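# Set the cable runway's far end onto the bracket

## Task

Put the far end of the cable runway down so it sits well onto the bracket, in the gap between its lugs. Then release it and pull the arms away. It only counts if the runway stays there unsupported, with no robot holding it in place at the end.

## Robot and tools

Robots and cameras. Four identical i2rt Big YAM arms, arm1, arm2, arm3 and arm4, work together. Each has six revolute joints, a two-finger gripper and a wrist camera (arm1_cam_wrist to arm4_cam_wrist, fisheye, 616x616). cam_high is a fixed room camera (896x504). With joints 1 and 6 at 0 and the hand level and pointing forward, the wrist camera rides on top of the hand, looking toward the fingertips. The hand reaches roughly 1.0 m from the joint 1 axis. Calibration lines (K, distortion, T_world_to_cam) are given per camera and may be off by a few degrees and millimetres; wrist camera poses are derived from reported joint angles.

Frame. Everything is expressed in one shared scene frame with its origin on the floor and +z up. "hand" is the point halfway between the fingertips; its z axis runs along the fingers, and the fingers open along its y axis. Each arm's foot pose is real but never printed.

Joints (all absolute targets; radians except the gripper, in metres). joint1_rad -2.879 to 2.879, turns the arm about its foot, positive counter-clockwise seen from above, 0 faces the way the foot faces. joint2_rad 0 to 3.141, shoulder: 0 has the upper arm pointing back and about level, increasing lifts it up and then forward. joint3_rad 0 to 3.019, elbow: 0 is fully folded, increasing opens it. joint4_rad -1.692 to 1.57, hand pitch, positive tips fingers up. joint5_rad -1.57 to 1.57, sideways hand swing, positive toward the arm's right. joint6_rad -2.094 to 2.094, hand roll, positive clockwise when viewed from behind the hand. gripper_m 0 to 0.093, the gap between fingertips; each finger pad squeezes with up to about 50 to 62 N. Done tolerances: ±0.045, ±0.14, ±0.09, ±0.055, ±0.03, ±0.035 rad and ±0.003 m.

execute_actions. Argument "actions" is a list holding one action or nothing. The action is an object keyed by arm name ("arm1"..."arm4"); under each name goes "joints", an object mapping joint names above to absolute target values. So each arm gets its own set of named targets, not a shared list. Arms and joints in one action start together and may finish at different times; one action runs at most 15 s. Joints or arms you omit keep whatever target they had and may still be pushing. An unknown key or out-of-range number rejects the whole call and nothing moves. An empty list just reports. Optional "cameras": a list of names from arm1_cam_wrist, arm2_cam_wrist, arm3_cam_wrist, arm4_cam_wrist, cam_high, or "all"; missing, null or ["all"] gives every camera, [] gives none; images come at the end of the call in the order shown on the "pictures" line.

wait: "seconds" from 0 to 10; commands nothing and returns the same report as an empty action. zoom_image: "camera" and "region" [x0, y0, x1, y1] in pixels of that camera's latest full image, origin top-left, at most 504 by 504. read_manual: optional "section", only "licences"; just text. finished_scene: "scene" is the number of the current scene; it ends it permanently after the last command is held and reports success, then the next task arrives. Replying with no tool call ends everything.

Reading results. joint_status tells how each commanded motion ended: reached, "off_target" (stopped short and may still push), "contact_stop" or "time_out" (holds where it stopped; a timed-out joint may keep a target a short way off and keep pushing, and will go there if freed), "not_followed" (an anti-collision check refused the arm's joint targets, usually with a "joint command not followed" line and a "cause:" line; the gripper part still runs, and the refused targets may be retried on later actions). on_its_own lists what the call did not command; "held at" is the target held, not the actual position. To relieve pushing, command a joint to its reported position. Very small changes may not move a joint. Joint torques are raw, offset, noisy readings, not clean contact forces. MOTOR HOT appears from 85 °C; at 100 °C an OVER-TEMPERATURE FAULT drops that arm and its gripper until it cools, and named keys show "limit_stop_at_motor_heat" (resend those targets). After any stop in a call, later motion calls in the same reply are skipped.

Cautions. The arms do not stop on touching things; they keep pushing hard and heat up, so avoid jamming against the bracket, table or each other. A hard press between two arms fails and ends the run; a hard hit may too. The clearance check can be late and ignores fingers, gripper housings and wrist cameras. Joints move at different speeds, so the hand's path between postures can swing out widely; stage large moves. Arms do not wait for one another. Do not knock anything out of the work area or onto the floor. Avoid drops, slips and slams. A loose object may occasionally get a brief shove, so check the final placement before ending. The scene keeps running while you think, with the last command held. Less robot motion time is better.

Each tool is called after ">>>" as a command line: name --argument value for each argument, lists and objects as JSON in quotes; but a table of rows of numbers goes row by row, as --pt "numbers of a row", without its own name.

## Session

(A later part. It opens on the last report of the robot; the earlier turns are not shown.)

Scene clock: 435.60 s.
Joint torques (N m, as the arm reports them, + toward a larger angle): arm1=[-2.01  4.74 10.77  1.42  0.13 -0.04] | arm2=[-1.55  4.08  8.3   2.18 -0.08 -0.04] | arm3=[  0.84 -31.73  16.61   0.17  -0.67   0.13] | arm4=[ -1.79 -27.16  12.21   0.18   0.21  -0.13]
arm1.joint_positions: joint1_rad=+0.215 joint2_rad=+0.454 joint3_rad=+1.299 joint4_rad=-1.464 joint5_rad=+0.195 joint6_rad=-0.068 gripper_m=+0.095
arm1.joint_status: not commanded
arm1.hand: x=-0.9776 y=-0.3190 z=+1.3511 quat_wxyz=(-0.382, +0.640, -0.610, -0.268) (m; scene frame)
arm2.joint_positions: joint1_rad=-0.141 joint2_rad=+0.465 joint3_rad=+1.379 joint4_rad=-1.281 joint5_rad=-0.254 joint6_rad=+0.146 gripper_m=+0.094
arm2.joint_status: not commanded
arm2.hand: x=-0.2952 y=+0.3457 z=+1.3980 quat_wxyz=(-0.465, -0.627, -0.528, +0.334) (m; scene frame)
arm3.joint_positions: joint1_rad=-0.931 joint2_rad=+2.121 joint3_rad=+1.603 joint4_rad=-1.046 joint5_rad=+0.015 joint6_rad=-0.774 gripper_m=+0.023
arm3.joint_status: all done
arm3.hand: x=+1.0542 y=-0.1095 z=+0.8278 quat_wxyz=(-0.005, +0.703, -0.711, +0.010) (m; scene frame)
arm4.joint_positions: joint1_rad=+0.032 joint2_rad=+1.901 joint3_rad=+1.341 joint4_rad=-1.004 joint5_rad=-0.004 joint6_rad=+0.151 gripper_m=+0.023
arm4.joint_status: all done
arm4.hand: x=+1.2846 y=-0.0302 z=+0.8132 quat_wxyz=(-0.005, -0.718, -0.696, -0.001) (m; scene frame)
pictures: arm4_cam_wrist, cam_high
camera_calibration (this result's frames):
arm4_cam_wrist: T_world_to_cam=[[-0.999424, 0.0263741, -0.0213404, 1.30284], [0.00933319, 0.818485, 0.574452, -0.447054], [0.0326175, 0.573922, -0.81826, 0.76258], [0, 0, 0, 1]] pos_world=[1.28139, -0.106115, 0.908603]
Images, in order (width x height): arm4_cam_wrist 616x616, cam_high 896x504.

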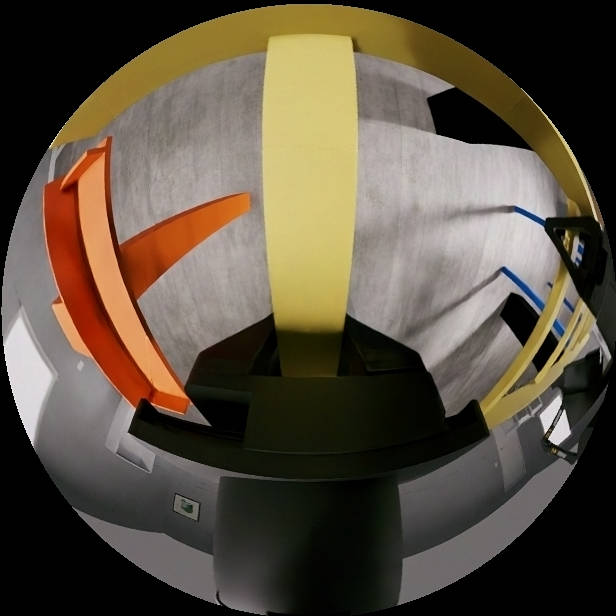

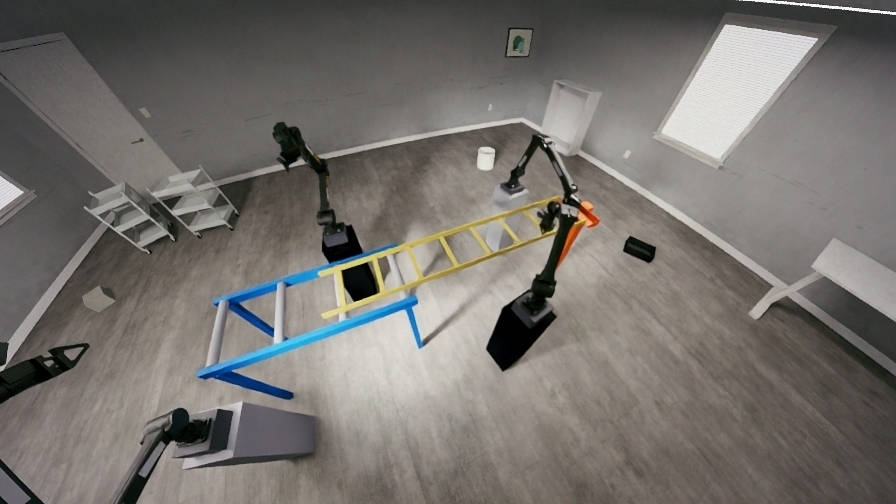

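>>> zoom_image --camera "arm4_cam_wrist" --region '[30, 110, 150, 230]'

>>> zoom_image --camera "arm4_cam_wrist" --region '[100, 330, 220, 450]'

Region (30, 110, 150, 230) of arm4_cam_wrist's 616x616 image, scaled by 4.200, with more detail than that image has.

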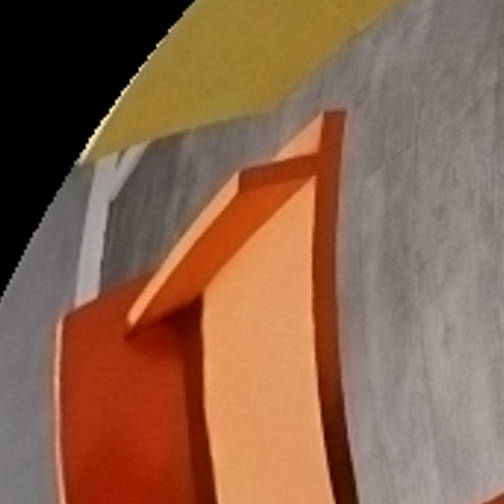

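Region (100, 330, 220, 450) of arm4_cam_wrist's 616x616 image, scaled by 4.200, with more detail than that image has.

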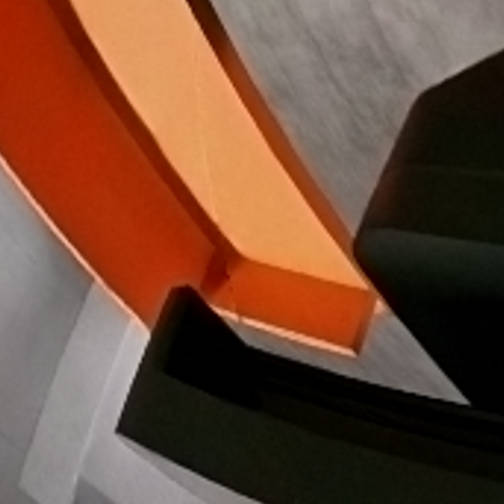

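>>> execute_actions --actions '[{"arm3":{"joints":{"joint1_rad":-1.038,"joint2_rad":2.23,"joint3_rad":2.062,"joint4_rad":-1.218,"joint6_rad":-0.888}},"arm4":{"joints":{"joint1_rad":0.216,"joint2_rad":1.885,"joint3_rad":1.51,"joint4_rad":-1.028,"joint6_rad":0.342}}}]' --cameras '["arm4_cam_wrist","cam_high","arm3_cam_wrist"]'

Scene clock: 468.70 s.
Joint torques (N m, as the arm reports them, + toward a larger angle): arm1=[-2.16  4.8  10.83  1.42  0.12 -0.05] | arm2=[-1.52  4.06  8.31  2.18 -0.07 -0.04] | arm3=[  1.1  -36.46  18.69  -0.69  -0.85   0.12] | arm4=[ -2.58 -29.2   12.32  -0.08   0.42  -0.25]
arm1.joint_positions: joint1_rad=+0.215 joint2_rad=+0.454 joint3_rad=+1.299 joint4_rad=-1.464 joint5_rad=+0.195 joint6_rad=-0.068 gripper_m=+0.095
arm1.joint_status: not commanded
arm1.hand: x=-0.9776 y=-0.3190 z=+1.3511 quat_wxyz=(-0.382, +0.640, -0.610, -0.268) (m; scene frame)
arm2.joint_positions: joint1_rad=-0.141 joint2_rad=+0.465 joint3_rad=+1.379 joint4_rad=-1.281 joint5_rad=-0.254 joint6_rad=+0.146 gripper_m=+0.094
arm2.joint_status: not commanded
arm2.hand: x=-0.2952 y=+0.3457 z=+1.3980 quat_wxyz=(-0.465, -0.627, -0.528, +0.334) (m; scene frame)
arm3.joint_positions: joint1_rad=-1.057 joint2_rad=+2.329 joint3_rad=+1.967 joint4_rad=-1.191 joint5_rad=+0.019 joint6_rad=-0.896 gripper_m=+0.023
arm3.joint_status: joint3_rad time_out (moved +0.364 of +0.459); the others done
arm3.on_its_own: joint3_rad reads +1.967 and still pushes toward +2.062 since a time_out
arm3.hand: x=+1.1699 y=-0.1178 z=+0.8230 quat_wxyz=(-0.009, +0.702, -0.712, +0.013) (m; scene frame)
arm4.joint_positions: joint1_rad=+0.237 joint2_rad=+1.980 joint3_rad=+1.441 joint4_rad=-1.015 joint5_rad=-0.009 joint6_rad=+0.359 gripper_m=+0.023
arm4.joint_status: all done
arm4.hand: x=+1.4025 y=-0.0364 z=+0.8048 quat_wxyz=(-0.011, -0.719, -0.695, -0.002) (m; scene frame)
pictures: arm3_cam_wrist, arm4_cam_wrist, cam_high
camera_calibration (this result's frames):
arm3_cam_wrist: T_world_to_cam=[[0.999419, -0.011439, 0.0321191, -1.19508], [-0.0279972, -0.812972, 0.58163, -0.538209], [0.0194586, -0.582191, -0.812819, 0.697803], [0, 0, 0, 1]] pos_world=[1.16574, -0.0449647, 0.918612]
arm4_cam_wrist: T_world_to_cam=[[-0.999115, 0.0291997, -0.0302625, 1.42749], [0.00681447, 0.822537, 0.56867, -0.429859], [0.041497, 0.567961, -0.822009, 0.745779], [0, 0, 0, 1]] pos_world=[1.39821, -0.111681, 0.900685]
Images, in order (width x height): arm3_cam_wrist 616x616, arm4_cam_wrist 616x616, cam_high 896x504.

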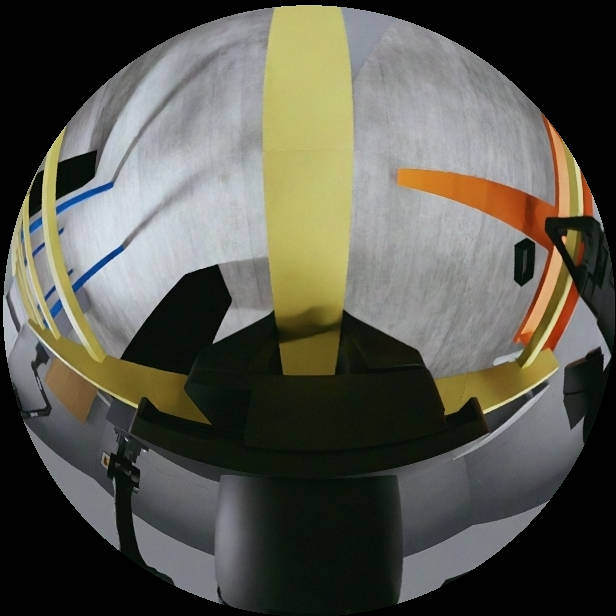

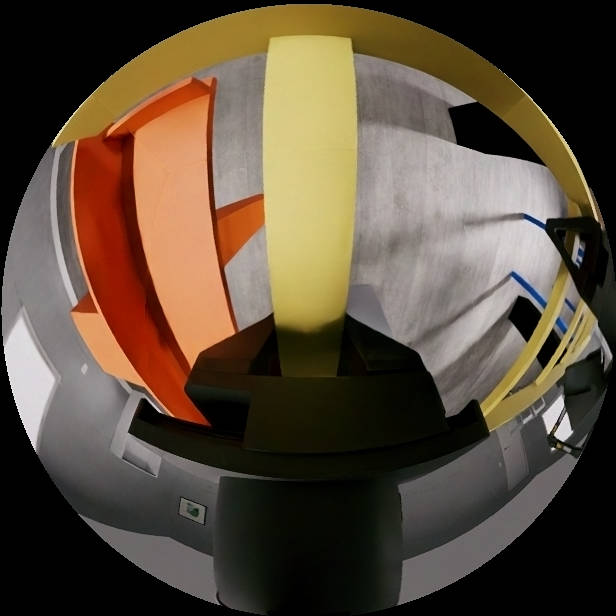

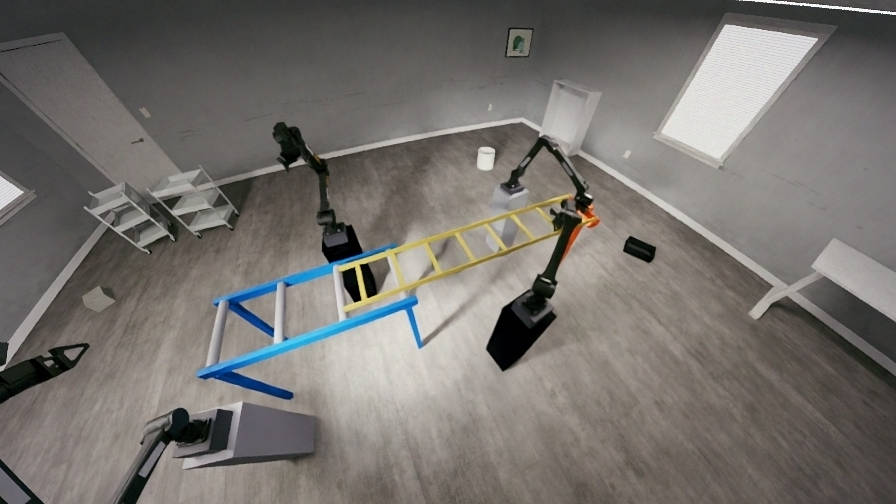

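>>> zoom_image --camera "arm4_cam_wrist" --region '[50, 50, 250, 250]'

Region (50, 50, 250, 250) of arm4_cam_wrist's 616x616 image, scaled by 2.520, with more detail than that image has.

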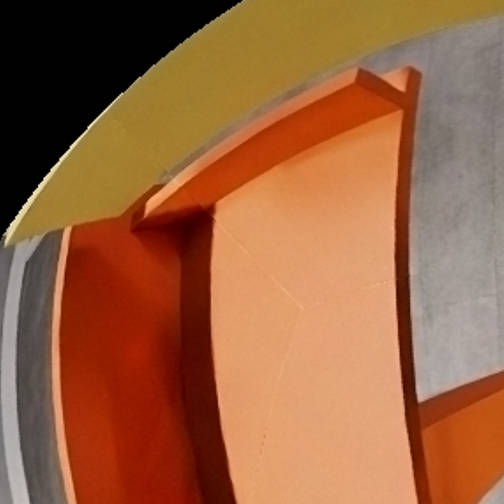

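>>> execute_actions --actions '[{"arm3":{"joints":{"joint1_rad":-1.035,"joint2_rad":2.275,"joint4_rad":-1.19}},"arm4":{"joints":{"joint1_rad":0.23,"joint2_rad":1.895,"joint3_rad":1.45,"joint4_rad":-0.985}}}]' --cameras '["arm4_cam_wrist"]'

>>> zoom_image --camera "arm4_cam_wrist" --region '[50, 30, 250, 230]'

Scene clock: 499.07 s.
Joint torques (N m, as the arm reports them, + toward a larger angle): arm1=[-2.13  5.   10.87  1.41  0.13 -0.05] | arm2=[-1.54  4.05  8.31  2.18 -0.07 -0.04] | arm3=[  0.89 -33.49  18.7   -0.04  -0.75   0.1 ] | arm4=[ -1.67 -27.78  10.05   0.45   0.25  -0.21]
arm1.joint_positions: joint1_rad=+0.215 joint2_rad=+0.454 joint3_rad=+1.299 joint4_rad=-1.464 joint5_rad=+0.195 joint6_rad=-0.068 gripper_m=+0.095
arm1.joint_status: not commanded
arm1.hand: x=-0.9776 y=-0.3190 z=+1.3511 quat_wxyz=(-0.382, +0.640, -0.610, -0.268) (m; scene frame)
arm2.joint_positions: joint1_rad=-0.141 joint2_rad=+0.465 joint3_rad=+1.379 joint4_rad=-1.281 joint5_rad=-0.254 joint6_rad=+0.146 gripper_m=+0.094
arm2.joint_status: not commanded
arm2.hand: x=-0.2952 y=+0.3457 z=+1.3980 quat_wxyz=(-0.465, -0.627, -0.528, +0.334) (m; scene frame)
arm3.joint_positions: joint1_rad=-1.051 joint2_rad=+2.340 joint3_rad=+1.967 joint4_rad=-1.180 joint5_rad=+0.017 joint6_rad=-0.894 gripper_m=+0.023
arm3.joint_status: all done
arm3.on_its_own: joint3_rad reads +1.967 and still pushes toward +2.062 since a time_out
arm3.hand: x=+1.1680 y=-0.1137 z=+0.8156 quat_wxyz=(-0.009, +0.703, -0.711, +0.011) (m; scene frame)
arm4.joint_positions: joint1_rad=+0.237 joint2_rad=+1.980 joint3_rad=+1.413 joint4_rad=-0.985 joint5_rad=-0.004 joint6_rad=+0.356 gripper_m=+0.023
arm4.joint_status: all done
arm4.hand: x=+1.4001 y=-0.0318 z=+0.7957 quat_wxyz=(-0.011, -0.718, -0.696, +0.001) (m; scene frame)
pictures: arm4_cam_wrist
camera_calibration (this result's frames):
arm4_cam_wrist: T_world_to_cam=[[-0.999304, 0.0261493, -0.0265882, 1.42198], [0.00651653, 0.82444, 0.565911, -0.425802], [0.0367186, 0.565344, -0.824037, 0.744042], [0, 0, 0, 1]] pos_world=[1.39644, -0.106775, 0.891893]
Images, in order (width x height): arm4_cam_wrist 616x616.

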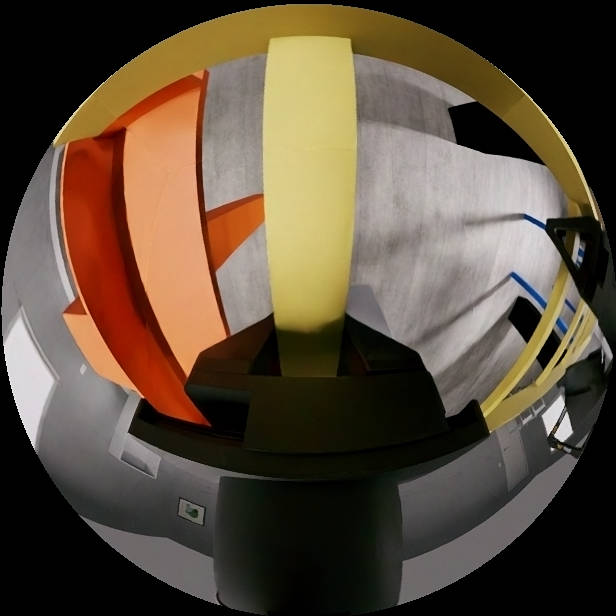

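Region (50, 30, 250, 230) of arm4_cam_wrist's 616x616 image, scaled by 2.520, with more detail than that image has.

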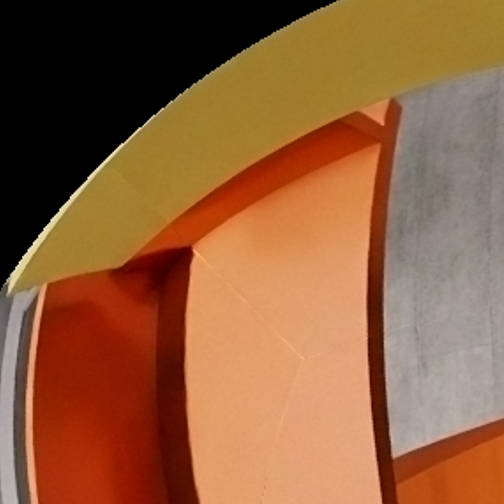

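>>> execute_actions --actions '[{"arm3":{"joints":{"joint2_rad":2.297,"joint3_rad":2.025,"joint4_rad":-1.16}},"arm4":{"joints":{"joint2_rad":1.945,"joint3_rad":1.437,"joint4_rad":-0.945}}}]' --cameras '["arm4_cam_wrist","cam_high"]'

>>> zoom_image --camera "cam_high" --region '[520, 170, 620, 250]'

Scene clock: 506.83 s.
Joint torques (N m, as the arm reports them, + toward a larger angle): arm1=[-2.17  4.91 10.81  1.41  0.12 -0.04] | arm2=[-1.58  4.1   8.32  2.17 -0.07 -0.04] | arm3=[  0.84 -34.19  15.     0.65  -0.39   0.08] | arm4=[ -1.26 -26.43   9.99   0.7   -0.21  -0.16]
arm1.joint_positions: joint1_rad=+0.215 joint2_rad=+0.454 joint3_rad=+1.299 joint4_rad=-1.464 joint5_rad=+0.195 joint6_rad=-0.068 gripper_m=+0.095
arm1.joint_status: not commanded
arm1.hand: x=-0.9776 y=-0.3190 z=+1.3511 quat_wxyz=(-0.382, +0.640, -0.610, -0.268) (m; scene frame)
arm2.joint_positions: joint1_rad=-0.141 joint2_rad=+0.465 joint3_rad=+1.379 joint4_rad=-1.281 joint5_rad=-0.254 joint6_rad=+0.146 gripper_m=+0.094
arm2.joint_status: not commanded
arm2.hand: x=-0.2952 y=+0.3457 z=+1.3980 quat_wxyz=(-0.465, -0.627, -0.528, +0.334) (m; scene frame)
arm3.joint_positions: joint1_rad=-1.047 joint2_rad=+2.366 joint3_rad=+1.967 joint4_rad=-1.170 joint5_rad=+0.008 joint6_rad=-0.891 gripper_m=+0.023
arm3.joint_status: all done
arm3.hand: x=+1.1637 y=-0.1113 z=+0.7982 quat_wxyz=(-0.002, +0.704, -0.710, +0.006) (m; scene frame)
arm4.joint_positions: joint1_rad=+0.234 joint2_rad=+2.011 joint3_rad=+1.396 joint4_rad=-0.951 joint5_rad=+0.008 joint6_rad=+0.350 gripper_m=+0.023
arm4.joint_status: all done
arm4.hand: x=+1.3953 y=-0.0296 z=+0.7740 quat_wxyz=(-0.002, -0.717, -0.697, +0.003) (m; scene frame)
pictures: arm4_cam_wrist, cam_high
camera_calibration (this result's frames):
arm4_cam_wrist: T_world_to_cam=[[-0.99965, 0.0241339, -0.010842, 1.40475], [0.0135675, 0.819413, 0.573042, -0.430826], [0.0227138, 0.572695, -0.819454, 0.741288], [0, 0, 0, 1]] pos_world=[1.39326, -0.105409, 0.869563]
Images, in order (width x height): arm4_cam_wrist 616x616, cam_high 896x504.

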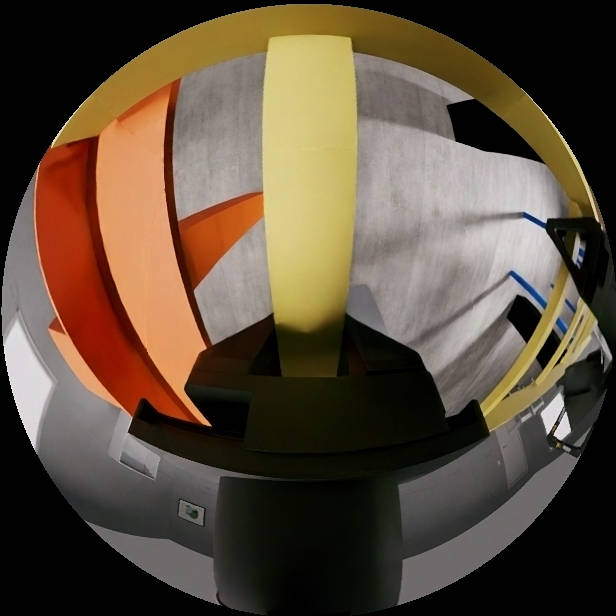

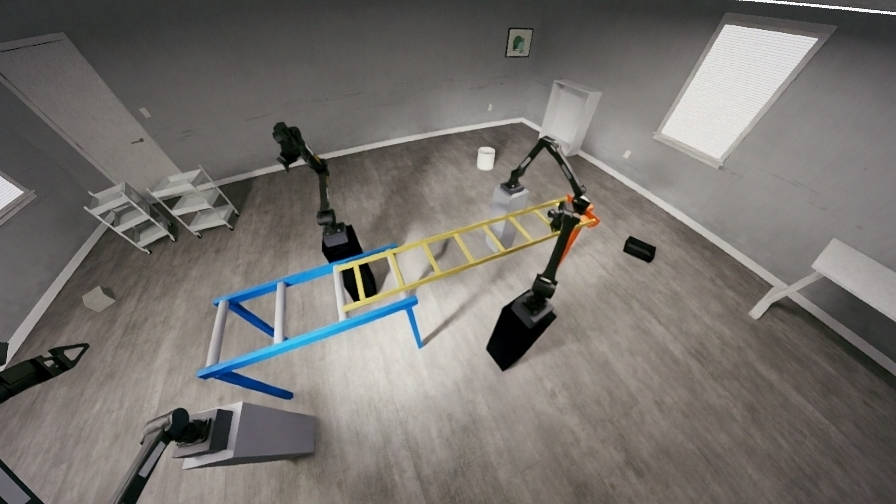

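Region (520, 170, 620, 250) of cam_high's 896x504 image, scaled by 5.040, with more detail than that image has; it fills the top 403 rows of this view, and the rest is white.

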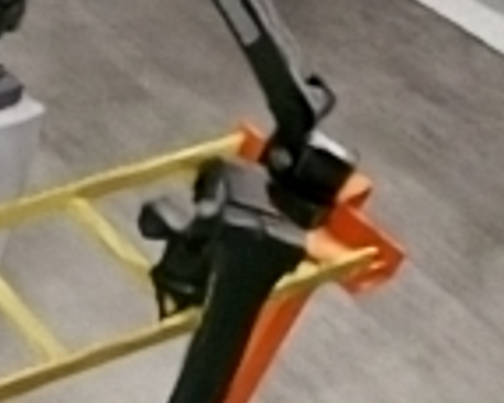

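>>> execute_actions --actions '[{"arm3":{"joints":{"joint1_rad":-1.072,"joint2_rad":2.35,"joint3_rad":2.14,"joint4_rad":-1.205,"joint6_rad":-0.91}},"arm4":{"joints":{"joint1_rad":0.28,"joint2_rad":1.965,"joint3_rad":1.485,"joint4_rad":-0.95,"joint6_rad":0.39}}}]' --cameras '["arm4_cam_wrist"]'

Scene clock: 520.07 s.
Joint torques (N m, as the arm reports them, + toward a larger angle): arm1=[-2.18  4.84 10.82  1.4   0.12 -0.04] | arm2=[-1.55  4.01  8.3   2.17 -0.07 -0.04] | arm3=[ -1.4  -33.58  19.84  -0.26  -0.26   0.  ] | arm4=[  0.03 -26.68  13.07   0.07  -0.33   0.1 ]
arm1.joint_positions: joint1_rad=+0.215 joint2_rad=+0.454 joint3_rad=+1.299 joint4_rad=-1.464 joint5_rad=+0.195 joint6_rad=-0.068 gripper_m=+0.095
arm1.joint_status: not commanded
arm1.hand: x=-0.9776 y=-0.3190 z=+1.3511 quat_wxyz=(-0.382, +0.640, -0.610, -0.268) (m; scene frame)
arm2.joint_positions: joint1_rad=-0.141 joint2_rad=+0.465 joint3_rad=+1.379 joint4_rad=-1.281 joint5_rad=-0.254 joint6_rad=+0.146 gripper_m=+0.094
arm2.joint_status: not commanded
arm2.hand: x=-0.2952 y=+0.3457 z=+1.3980 quat_wxyz=(-0.465, -0.627, -0.528, +0.334) (m; scene frame)
arm3.joint_positions: joint1_rad=-1.058 joint2_rad=+2.410 joint3_rad=+2.032 joint4_rad=-1.190 joint5_rad=+0.005 joint6_rad=-0.903 gripper_m=+0.023
arm3.joint_status: joint3_rad time_out (moved +0.065 of +0.173); the others done
arm3.on_its_own: joint3_rad reads +2.032 and still pushes toward +2.140 since a time_out
arm3.hand: x=+1.1779 y=-0.1093 z=+0.7915 quat_wxyz=(-0.002, +0.704, -0.710, +0.005) (m; scene frame)
arm4.joint_positions: joint1_rad=+0.260 joint2_rad=+2.029 joint3_rad=+1.401 joint4_rad=-0.941 joint5_rad=+0.011 joint6_rad=+0.375 gripper_m=+0.023
arm4.joint_status: all done
arm4.hand: x=+1.4093 y=-0.0266 z=+0.7655 quat_wxyz=(+0.000, -0.716, -0.698, +0.004) (m; scene frame)
pictures: arm4_cam_wrist
camera_calibration (this result's frames):
arm4_cam_wrist: T_world_to_cam=[[-0.999721, 0.0226294, -0.00679956, 1.41556], [0.0146068, 0.818056, 0.574952, -0.431518], [0.0185732, 0.574693, -0.818159, 0.737161], [0, 0, 0, 1]] pos_world=[1.40777, -0.102668, 0.860842]
Images, in order (width x height): arm4_cam_wrist 616x616.

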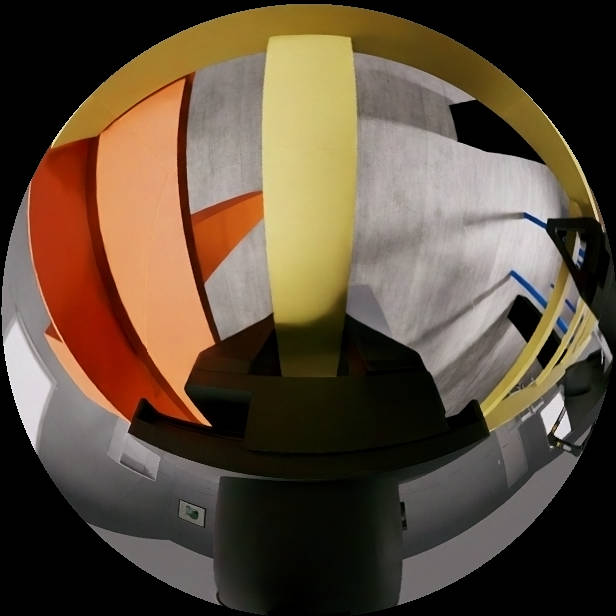

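>>> execute_actions --actions '[{"arm3":{"joints":{"joint1_rad":-1.058,"joint2_rad":2.42,"joint3_rad":2.04,"joint4_rad":-1.19}},"arm4":{"joints":{"joint1_rad":0.262,"joint2_rad":2.04,"joint3_rad":1.41,"joint4_rad":-0.94,"joint6_rad":0.375}}}]' --cameras '["arm4_cam_wrist"]'

Scene clock: 526.57 s.
Joint torques (N m, as the arm reports them, + toward a larger angle): arm1=[-2.08  4.8  10.88  1.4   0.13 -0.04] | arm2=[-1.56  4.11  8.31  2.19 -0.07 -0.04] | arm3=[ -0.34 -27.84  10.5    0.26  -0.24   0.  ] | arm4=[ -1.11 -20.6    7.73   0.32  -0.39  -0.06]
arm1.joint_positions: joint1_rad=+0.215 joint2_rad=+0.454 joint3_rad=+1.299 joint4_rad=-1.464 joint5_rad=+0.195 joint6_rad=-0.068 gripper_m=+0.095
arm1.joint_status: not commanded
arm1.hand: x=-0.9776 y=-0.3190 z=+1.3511 quat_wxyz=(-0.382, +0.640, -0.610, -0.268) (m; scene frame)
arm2.joint_positions: joint1_rad=-0.141 joint2_rad=+0.465 joint3_rad=+1.379 joint4_rad=-1.281 joint5_rad=-0.254 joint6_rad=+0.146 gripper_m=+0.094
arm2.joint_status: not commanded
arm2.hand: x=-0.2952 y=+0.3457 z=+1.3980 quat_wxyz=(-0.465, -0.627, -0.528, +0.334) (m; scene frame)
arm3.joint_positions: joint1_rad=-1.058 joint2_rad=+2.418 joint3_rad=+2.032 joint4_rad=-1.190 joint5_rad=+0.005 joint6_rad=-0.903 gripper_m=+0.023
arm3.joint_status: all done
arm3.hand: x=+1.1767 y=-0.1102 z=+0.7858 quat_wxyz=(+0.002, +0.704, -0.710, +0.004) (m; scene frame)
arm4.joint_positions: joint1_rad=+0.260 joint2_rad=+2.040 joint3_rad=+1.401 joint4_rad=-0.939 joint5_rad=+0.012 joint6_rad=+0.375 gripper_m=+0.023
arm4.joint_status: all done
arm4.hand: x=+1.4087 y=-0.0256 z=+0.7599 quat_wxyz=(+0.004, -0.716, -0.698, +0.003) (m; scene frame)
pictures: arm4_cam_wrist
camera_calibration (this result's frames):
arm4_cam_wrist: T_world_to_cam=[[-0.999741, 0.0226312, -0.00246882, 1.41162], [0.016993, 0.814009, 0.580604, -0.436878], [0.0151494, 0.580411, -0.814182, 0.734039], [0, 0, 0, 1]] pos_world=[1.40756, -0.102368, 0.854779]
Images, in order (width x height): arm4_cam_wrist 616x616.

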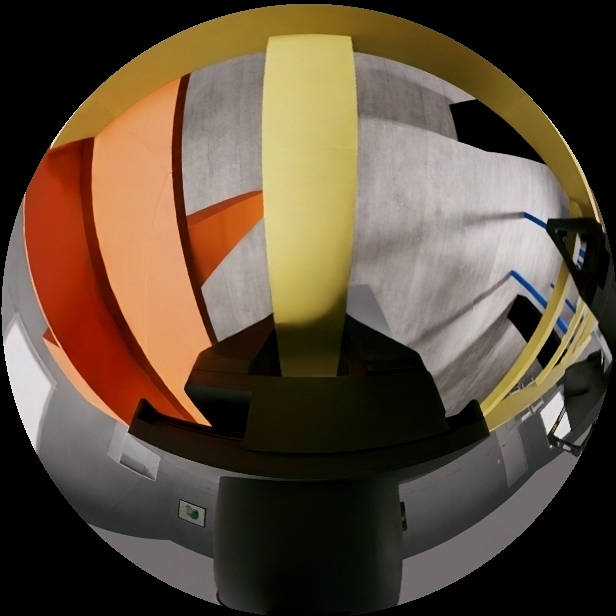

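>>> execute_actions --actions '[{"arm3":{"joints":{"gripper_m":0.093}},"arm4":{"joints":{"gripper_m":0.055}}}]' --cameras '[]'

>>> execute_actions --actions '[{"arm3":{"joints":{"joint2_rad":2.1,"joint4_rad":-1.4}},"arm4":{"joints":{"joint2_rad":1.65,"joint4_rad":-1.3}}}]' --cameras '["arm4_cam_wrist","cam_high"]'

Scene clock: 534.13 s.
Joint torques (N m, as the arm reports them, + toward a larger angle): arm1=[-2.11  5.03 10.85  1.41  0.12 -0.05] | arm2=[-1.52  4.11  8.31  2.19 -0.07 -0.05] | arm3=[ -0.74 -27.31  10.44   0.27  -0.19   0.  ] | arm4=[ -0.78 -20.69   7.74   0.38   0.01  -0.06]
arm1.joint_positions: joint1_rad=+0.215 joint2_rad=+0.454 joint3_rad=+1.299 joint4_rad=-1.464 joint5_rad=+0.195 joint6_rad=-0.068 gripper_m=+0.095
arm1.joint_status: not commanded
arm1.hand: x=-0.9776 y=-0.3190 z=+1.3511 quat_wxyz=(-0.382, +0.640, -0.610, -0.268) (m; scene frame)
arm2.joint_positions: joint1_rad=-0.141 joint2_rad=+0.465 joint3_rad=+1.379 joint4_rad=-1.281 joint5_rad=-0.254 joint6_rad=+0.146 gripper_m=+0.094
arm2.joint_status: not commanded
arm2.hand: x=-0.2952 y=+0.3457 z=+1.3980 quat_wxyz=(-0.465, -0.627, -0.528, +0.334) (m; scene frame)
arm3.joint_positions: joint1_rad=-1.058 joint2_rad=+2.416 joint3_rad=+2.032 joint4_rad=-1.190 joint5_rad=+0.003 joint6_rad=-0.903 gripper_m=+0.093
arm3.joint_status: all done
arm3.hand: x=+1.1768 y=-0.1098 z=+0.7871 quat_wxyz=(+0.001, +0.704, -0.710, +0.003) (m; scene frame)
arm4.joint_positions: joint1_rad=+0.260 joint2_rad=+2.039 joint3_rad=+1.401 joint4_rad=-0.939 joint5_rad=+0.002 joint6_rad=+0.375 gripper_m=+0.055
arm4.joint_status: all done
arm4.hand: x=+1.4105 y=-0.0251 z=+0.7603 quat_wxyz=(+0.002, -0.716, -0.698, -0.002) (m; scene frame)
pictures: none
No camera images: the call's "cameras" was empty. Leave "cameras" out to get every camera's image.

Scene clock: 535.53 s.
Joint torques (N m, as the arm reports them, + toward a larger angle): arm1=[-2.07  4.8  10.81  1.4   0.12 -0.04] | arm2=[-1.55  4.03  8.31  2.17 -0.07 -0.04] | arm3=[ -0.4  -21.15  11.35   0.07  -0.17   0.01] | arm4=[ -0.99 -14.54   9.34   0.2    0.01  -0.07]
arm1.joint_positions: joint1_rad=+0.215 joint2_rad=+0.454 joint3_rad=+1.299 joint4_rad=-1.464 joint5_rad=+0.195 joint6_rad=-0.068 gripper_m=+0.095
arm1.joint_status: not commanded
arm1.hand: x=-0.9776 y=-0.3190 z=+1.3511 quat_wxyz=(-0.382, +0.640, -0.610, -0.268) (m; scene frame)
arm2.joint_positions: joint1_rad=-0.141 joint2_rad=+0.465 joint3_rad=+1.379 joint4_rad=-1.281 joint5_rad=-0.254 joint6_rad=+0.146 gripper_m=+0.094
arm2.joint_status: not commanded
arm2.hand: x=-0.2952 y=+0.3457 z=+1.3980 quat_wxyz=(-0.465, -0.627, -0.528, +0.334) (m; scene frame)
arm3.joint_positions: joint1_rad=-1.058 joint2_rad=+2.062 joint3_rad=+2.037 joint4_rad=-1.387 joint5_rad=+0.003 joint6_rad=-0.903 gripper_m=+0.093
arm3.joint_status: all done
arm3.hand: x=+1.1579 y=-0.1232 z=+1.0252 quat_wxyz=(-0.080, +0.702, -0.708, +0.013) (m; scene frame)
arm4.joint_positions: joint1_rad=+0.260 joint2_rad=+1.639 joint3_rad=+1.399 joint4_rad=-1.291 joint5_rad=+0.002 joint6_rad=+0.375 gripper_m=+0.055
arm4.joint_status: all done
arm4.hand: x=+1.3884 y=+0.0333 z=+0.9632 quat_wxyz=(-0.020, -0.716, -0.698, +0.008) (m; scene frame)
pictures: arm4_cam_wrist, cam_high
camera_calibration (this result's frames):
arm4_cam_wrist: T_world_to_cam=[[-0.999321, 0.0219507, -0.0295834, 1.4161], [0.00218757, 0.83702, 0.547168, -0.550542], [0.0367726, 0.546732, -0.8365, 0.858282], [0, 0, 0, 1]] pos_world=[1.38478, -0.0395207, 1.06108]
Images, in order (width x height): arm4_cam_wrist 616x616, cam_high 896x504.

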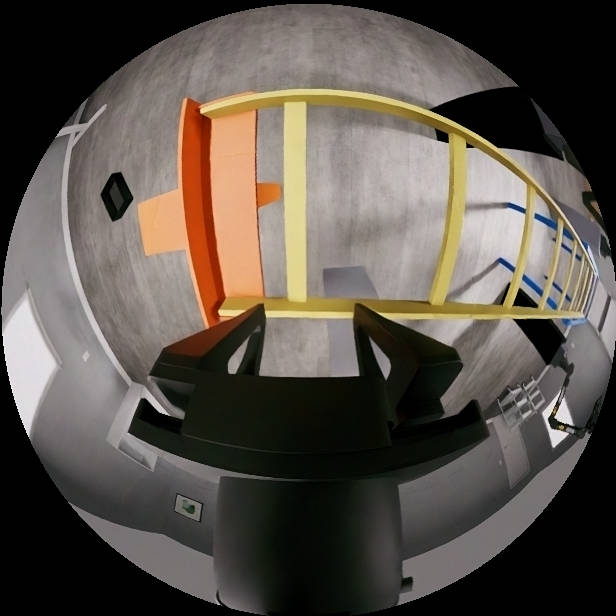

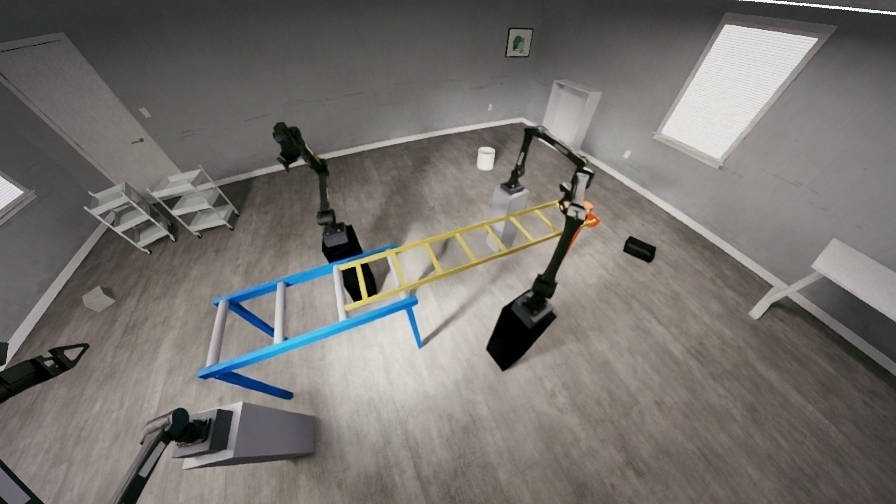

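Placed. Retreat clear.

>>> execute_actions --actions '[{"arm3":{"joints":{"joint2_rad":0.9,"joint3_rad":1.5}},"arm4":{"joints":{"joint2_rad":0.8}}}]' --cameras '["arm4_cam_wrist","cam_high"]'

>>> zoom_image --camera "cam_high" --region '[520, 170, 620, 250]'

Scene clock: 542.50 s.
Joint torques (N m, as the arm reports them, + toward a larger angle): arm1=[-2.22  4.89 10.85  1.4   0.12 -0.04] | arm2=[-1.59  4.07  8.31  2.18 -0.07 -0.04] | arm3=[-0.25 -1.09  9.89  1.1  -0.14  0.05] | arm4=[-1.03 -0.44  9.31  1.35  0.01 -0.1 ]
arm1.joint_positions: joint1_rad=+0.215 joint2_rad=+0.454 joint3_rad=+1.299 joint4_rad=-1.464 joint5_rad=+0.195 joint6_rad=-0.068 gripper_m=+0.095
arm1.joint_status: not commanded
arm1.hand: x=-0.9776 y=-0.3190 z=+1.3511 quat_wxyz=(-0.382, +0.640, -0.610, -0.268) (m; scene frame)
arm2.joint_positions: joint1_rad=-0.141 joint2_rad=+0.465 joint3_rad=+1.379 joint4_rad=-1.281 joint5_rad=-0.254 joint6_rad=+0.146 gripper_m=+0.094
arm2.joint_status: not commanded
arm2.hand: x=-0.2952 y=+0.3457 z=+1.3980 quat_wxyz=(-0.465, -0.627, -0.528, +0.334) (m; scene frame)
arm3.joint_positions: joint1_rad=-1.058 joint2_rad=+0.886 joint3_rad=+1.504 joint4_rad=-1.390 joint5_rad=+0.003 joint6_rad=-0.903 gripper_m=+0.093
arm3.joint_status: all done
arm3.hand: x=+0.8731 y=-0.3425 z=+1.3607 quat_wxyz=(-0.387, +0.649, -0.654, +0.050) (m; scene frame)
arm4.joint_positions: joint1_rad=+0.260 joint2_rad=+0.799 joint3_rad=+1.400 joint4_rad=-1.291 joint5_rad=+0.002 joint6_rad=+0.375 gripper_m=+0.055
arm4.joint_status: all done
arm4.hand: x=+1.3238 y=+0.2073 z=+1.3043 quat_wxyz=(-0.390, -0.648, -0.630, +0.175) (m; scene frame)
pictures: arm4_cam_wrist, cam_high
camera_calibration (this result's frames):
arm4_cam_wrist: T_world_to_cam=[[-0.950517, -0.109442, -0.290757, 1.66109], [-0.0449192, 0.974476, -0.219952, 0.151785], [0.307407, -0.196007, -0.931172, 0.970019], [0, 0, 0, 1]] pos_world=[1.28752, 0.224013, 1.41961]
Images, in order (width x height): arm4_cam_wrist 616x616, cam_high 896x504.

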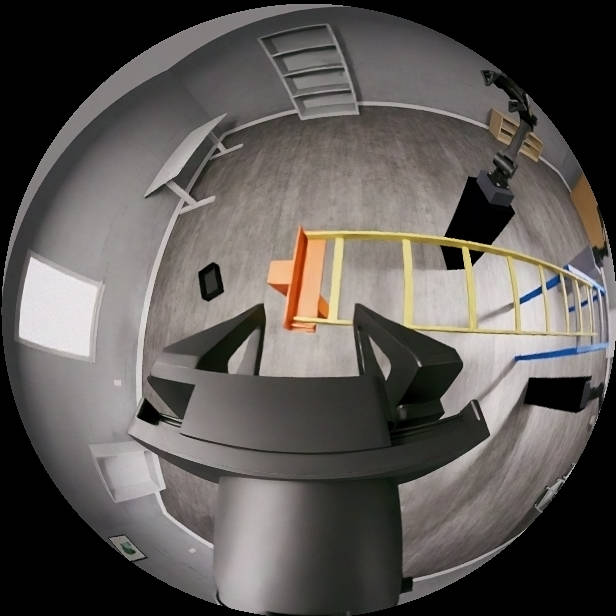

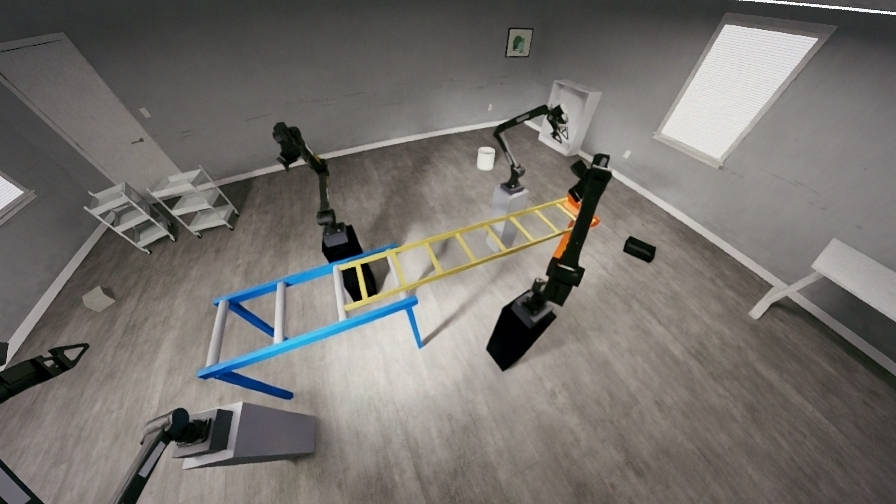

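Region (520, 170, 620, 250) of cam_high's 896x504 image, scaled by 5.040, with more detail than that image has; it fills the top 403 rows of this view, and the rest is white.

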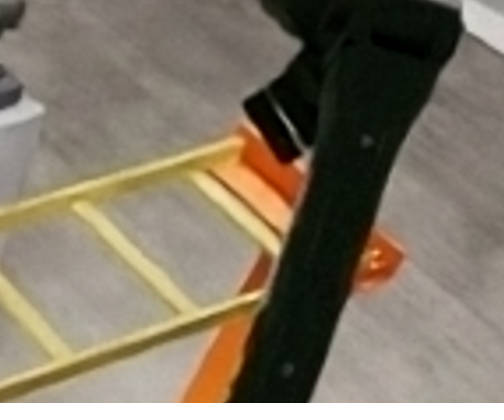

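>>> finished_scene --scene 1

The scene is finished: the task was done.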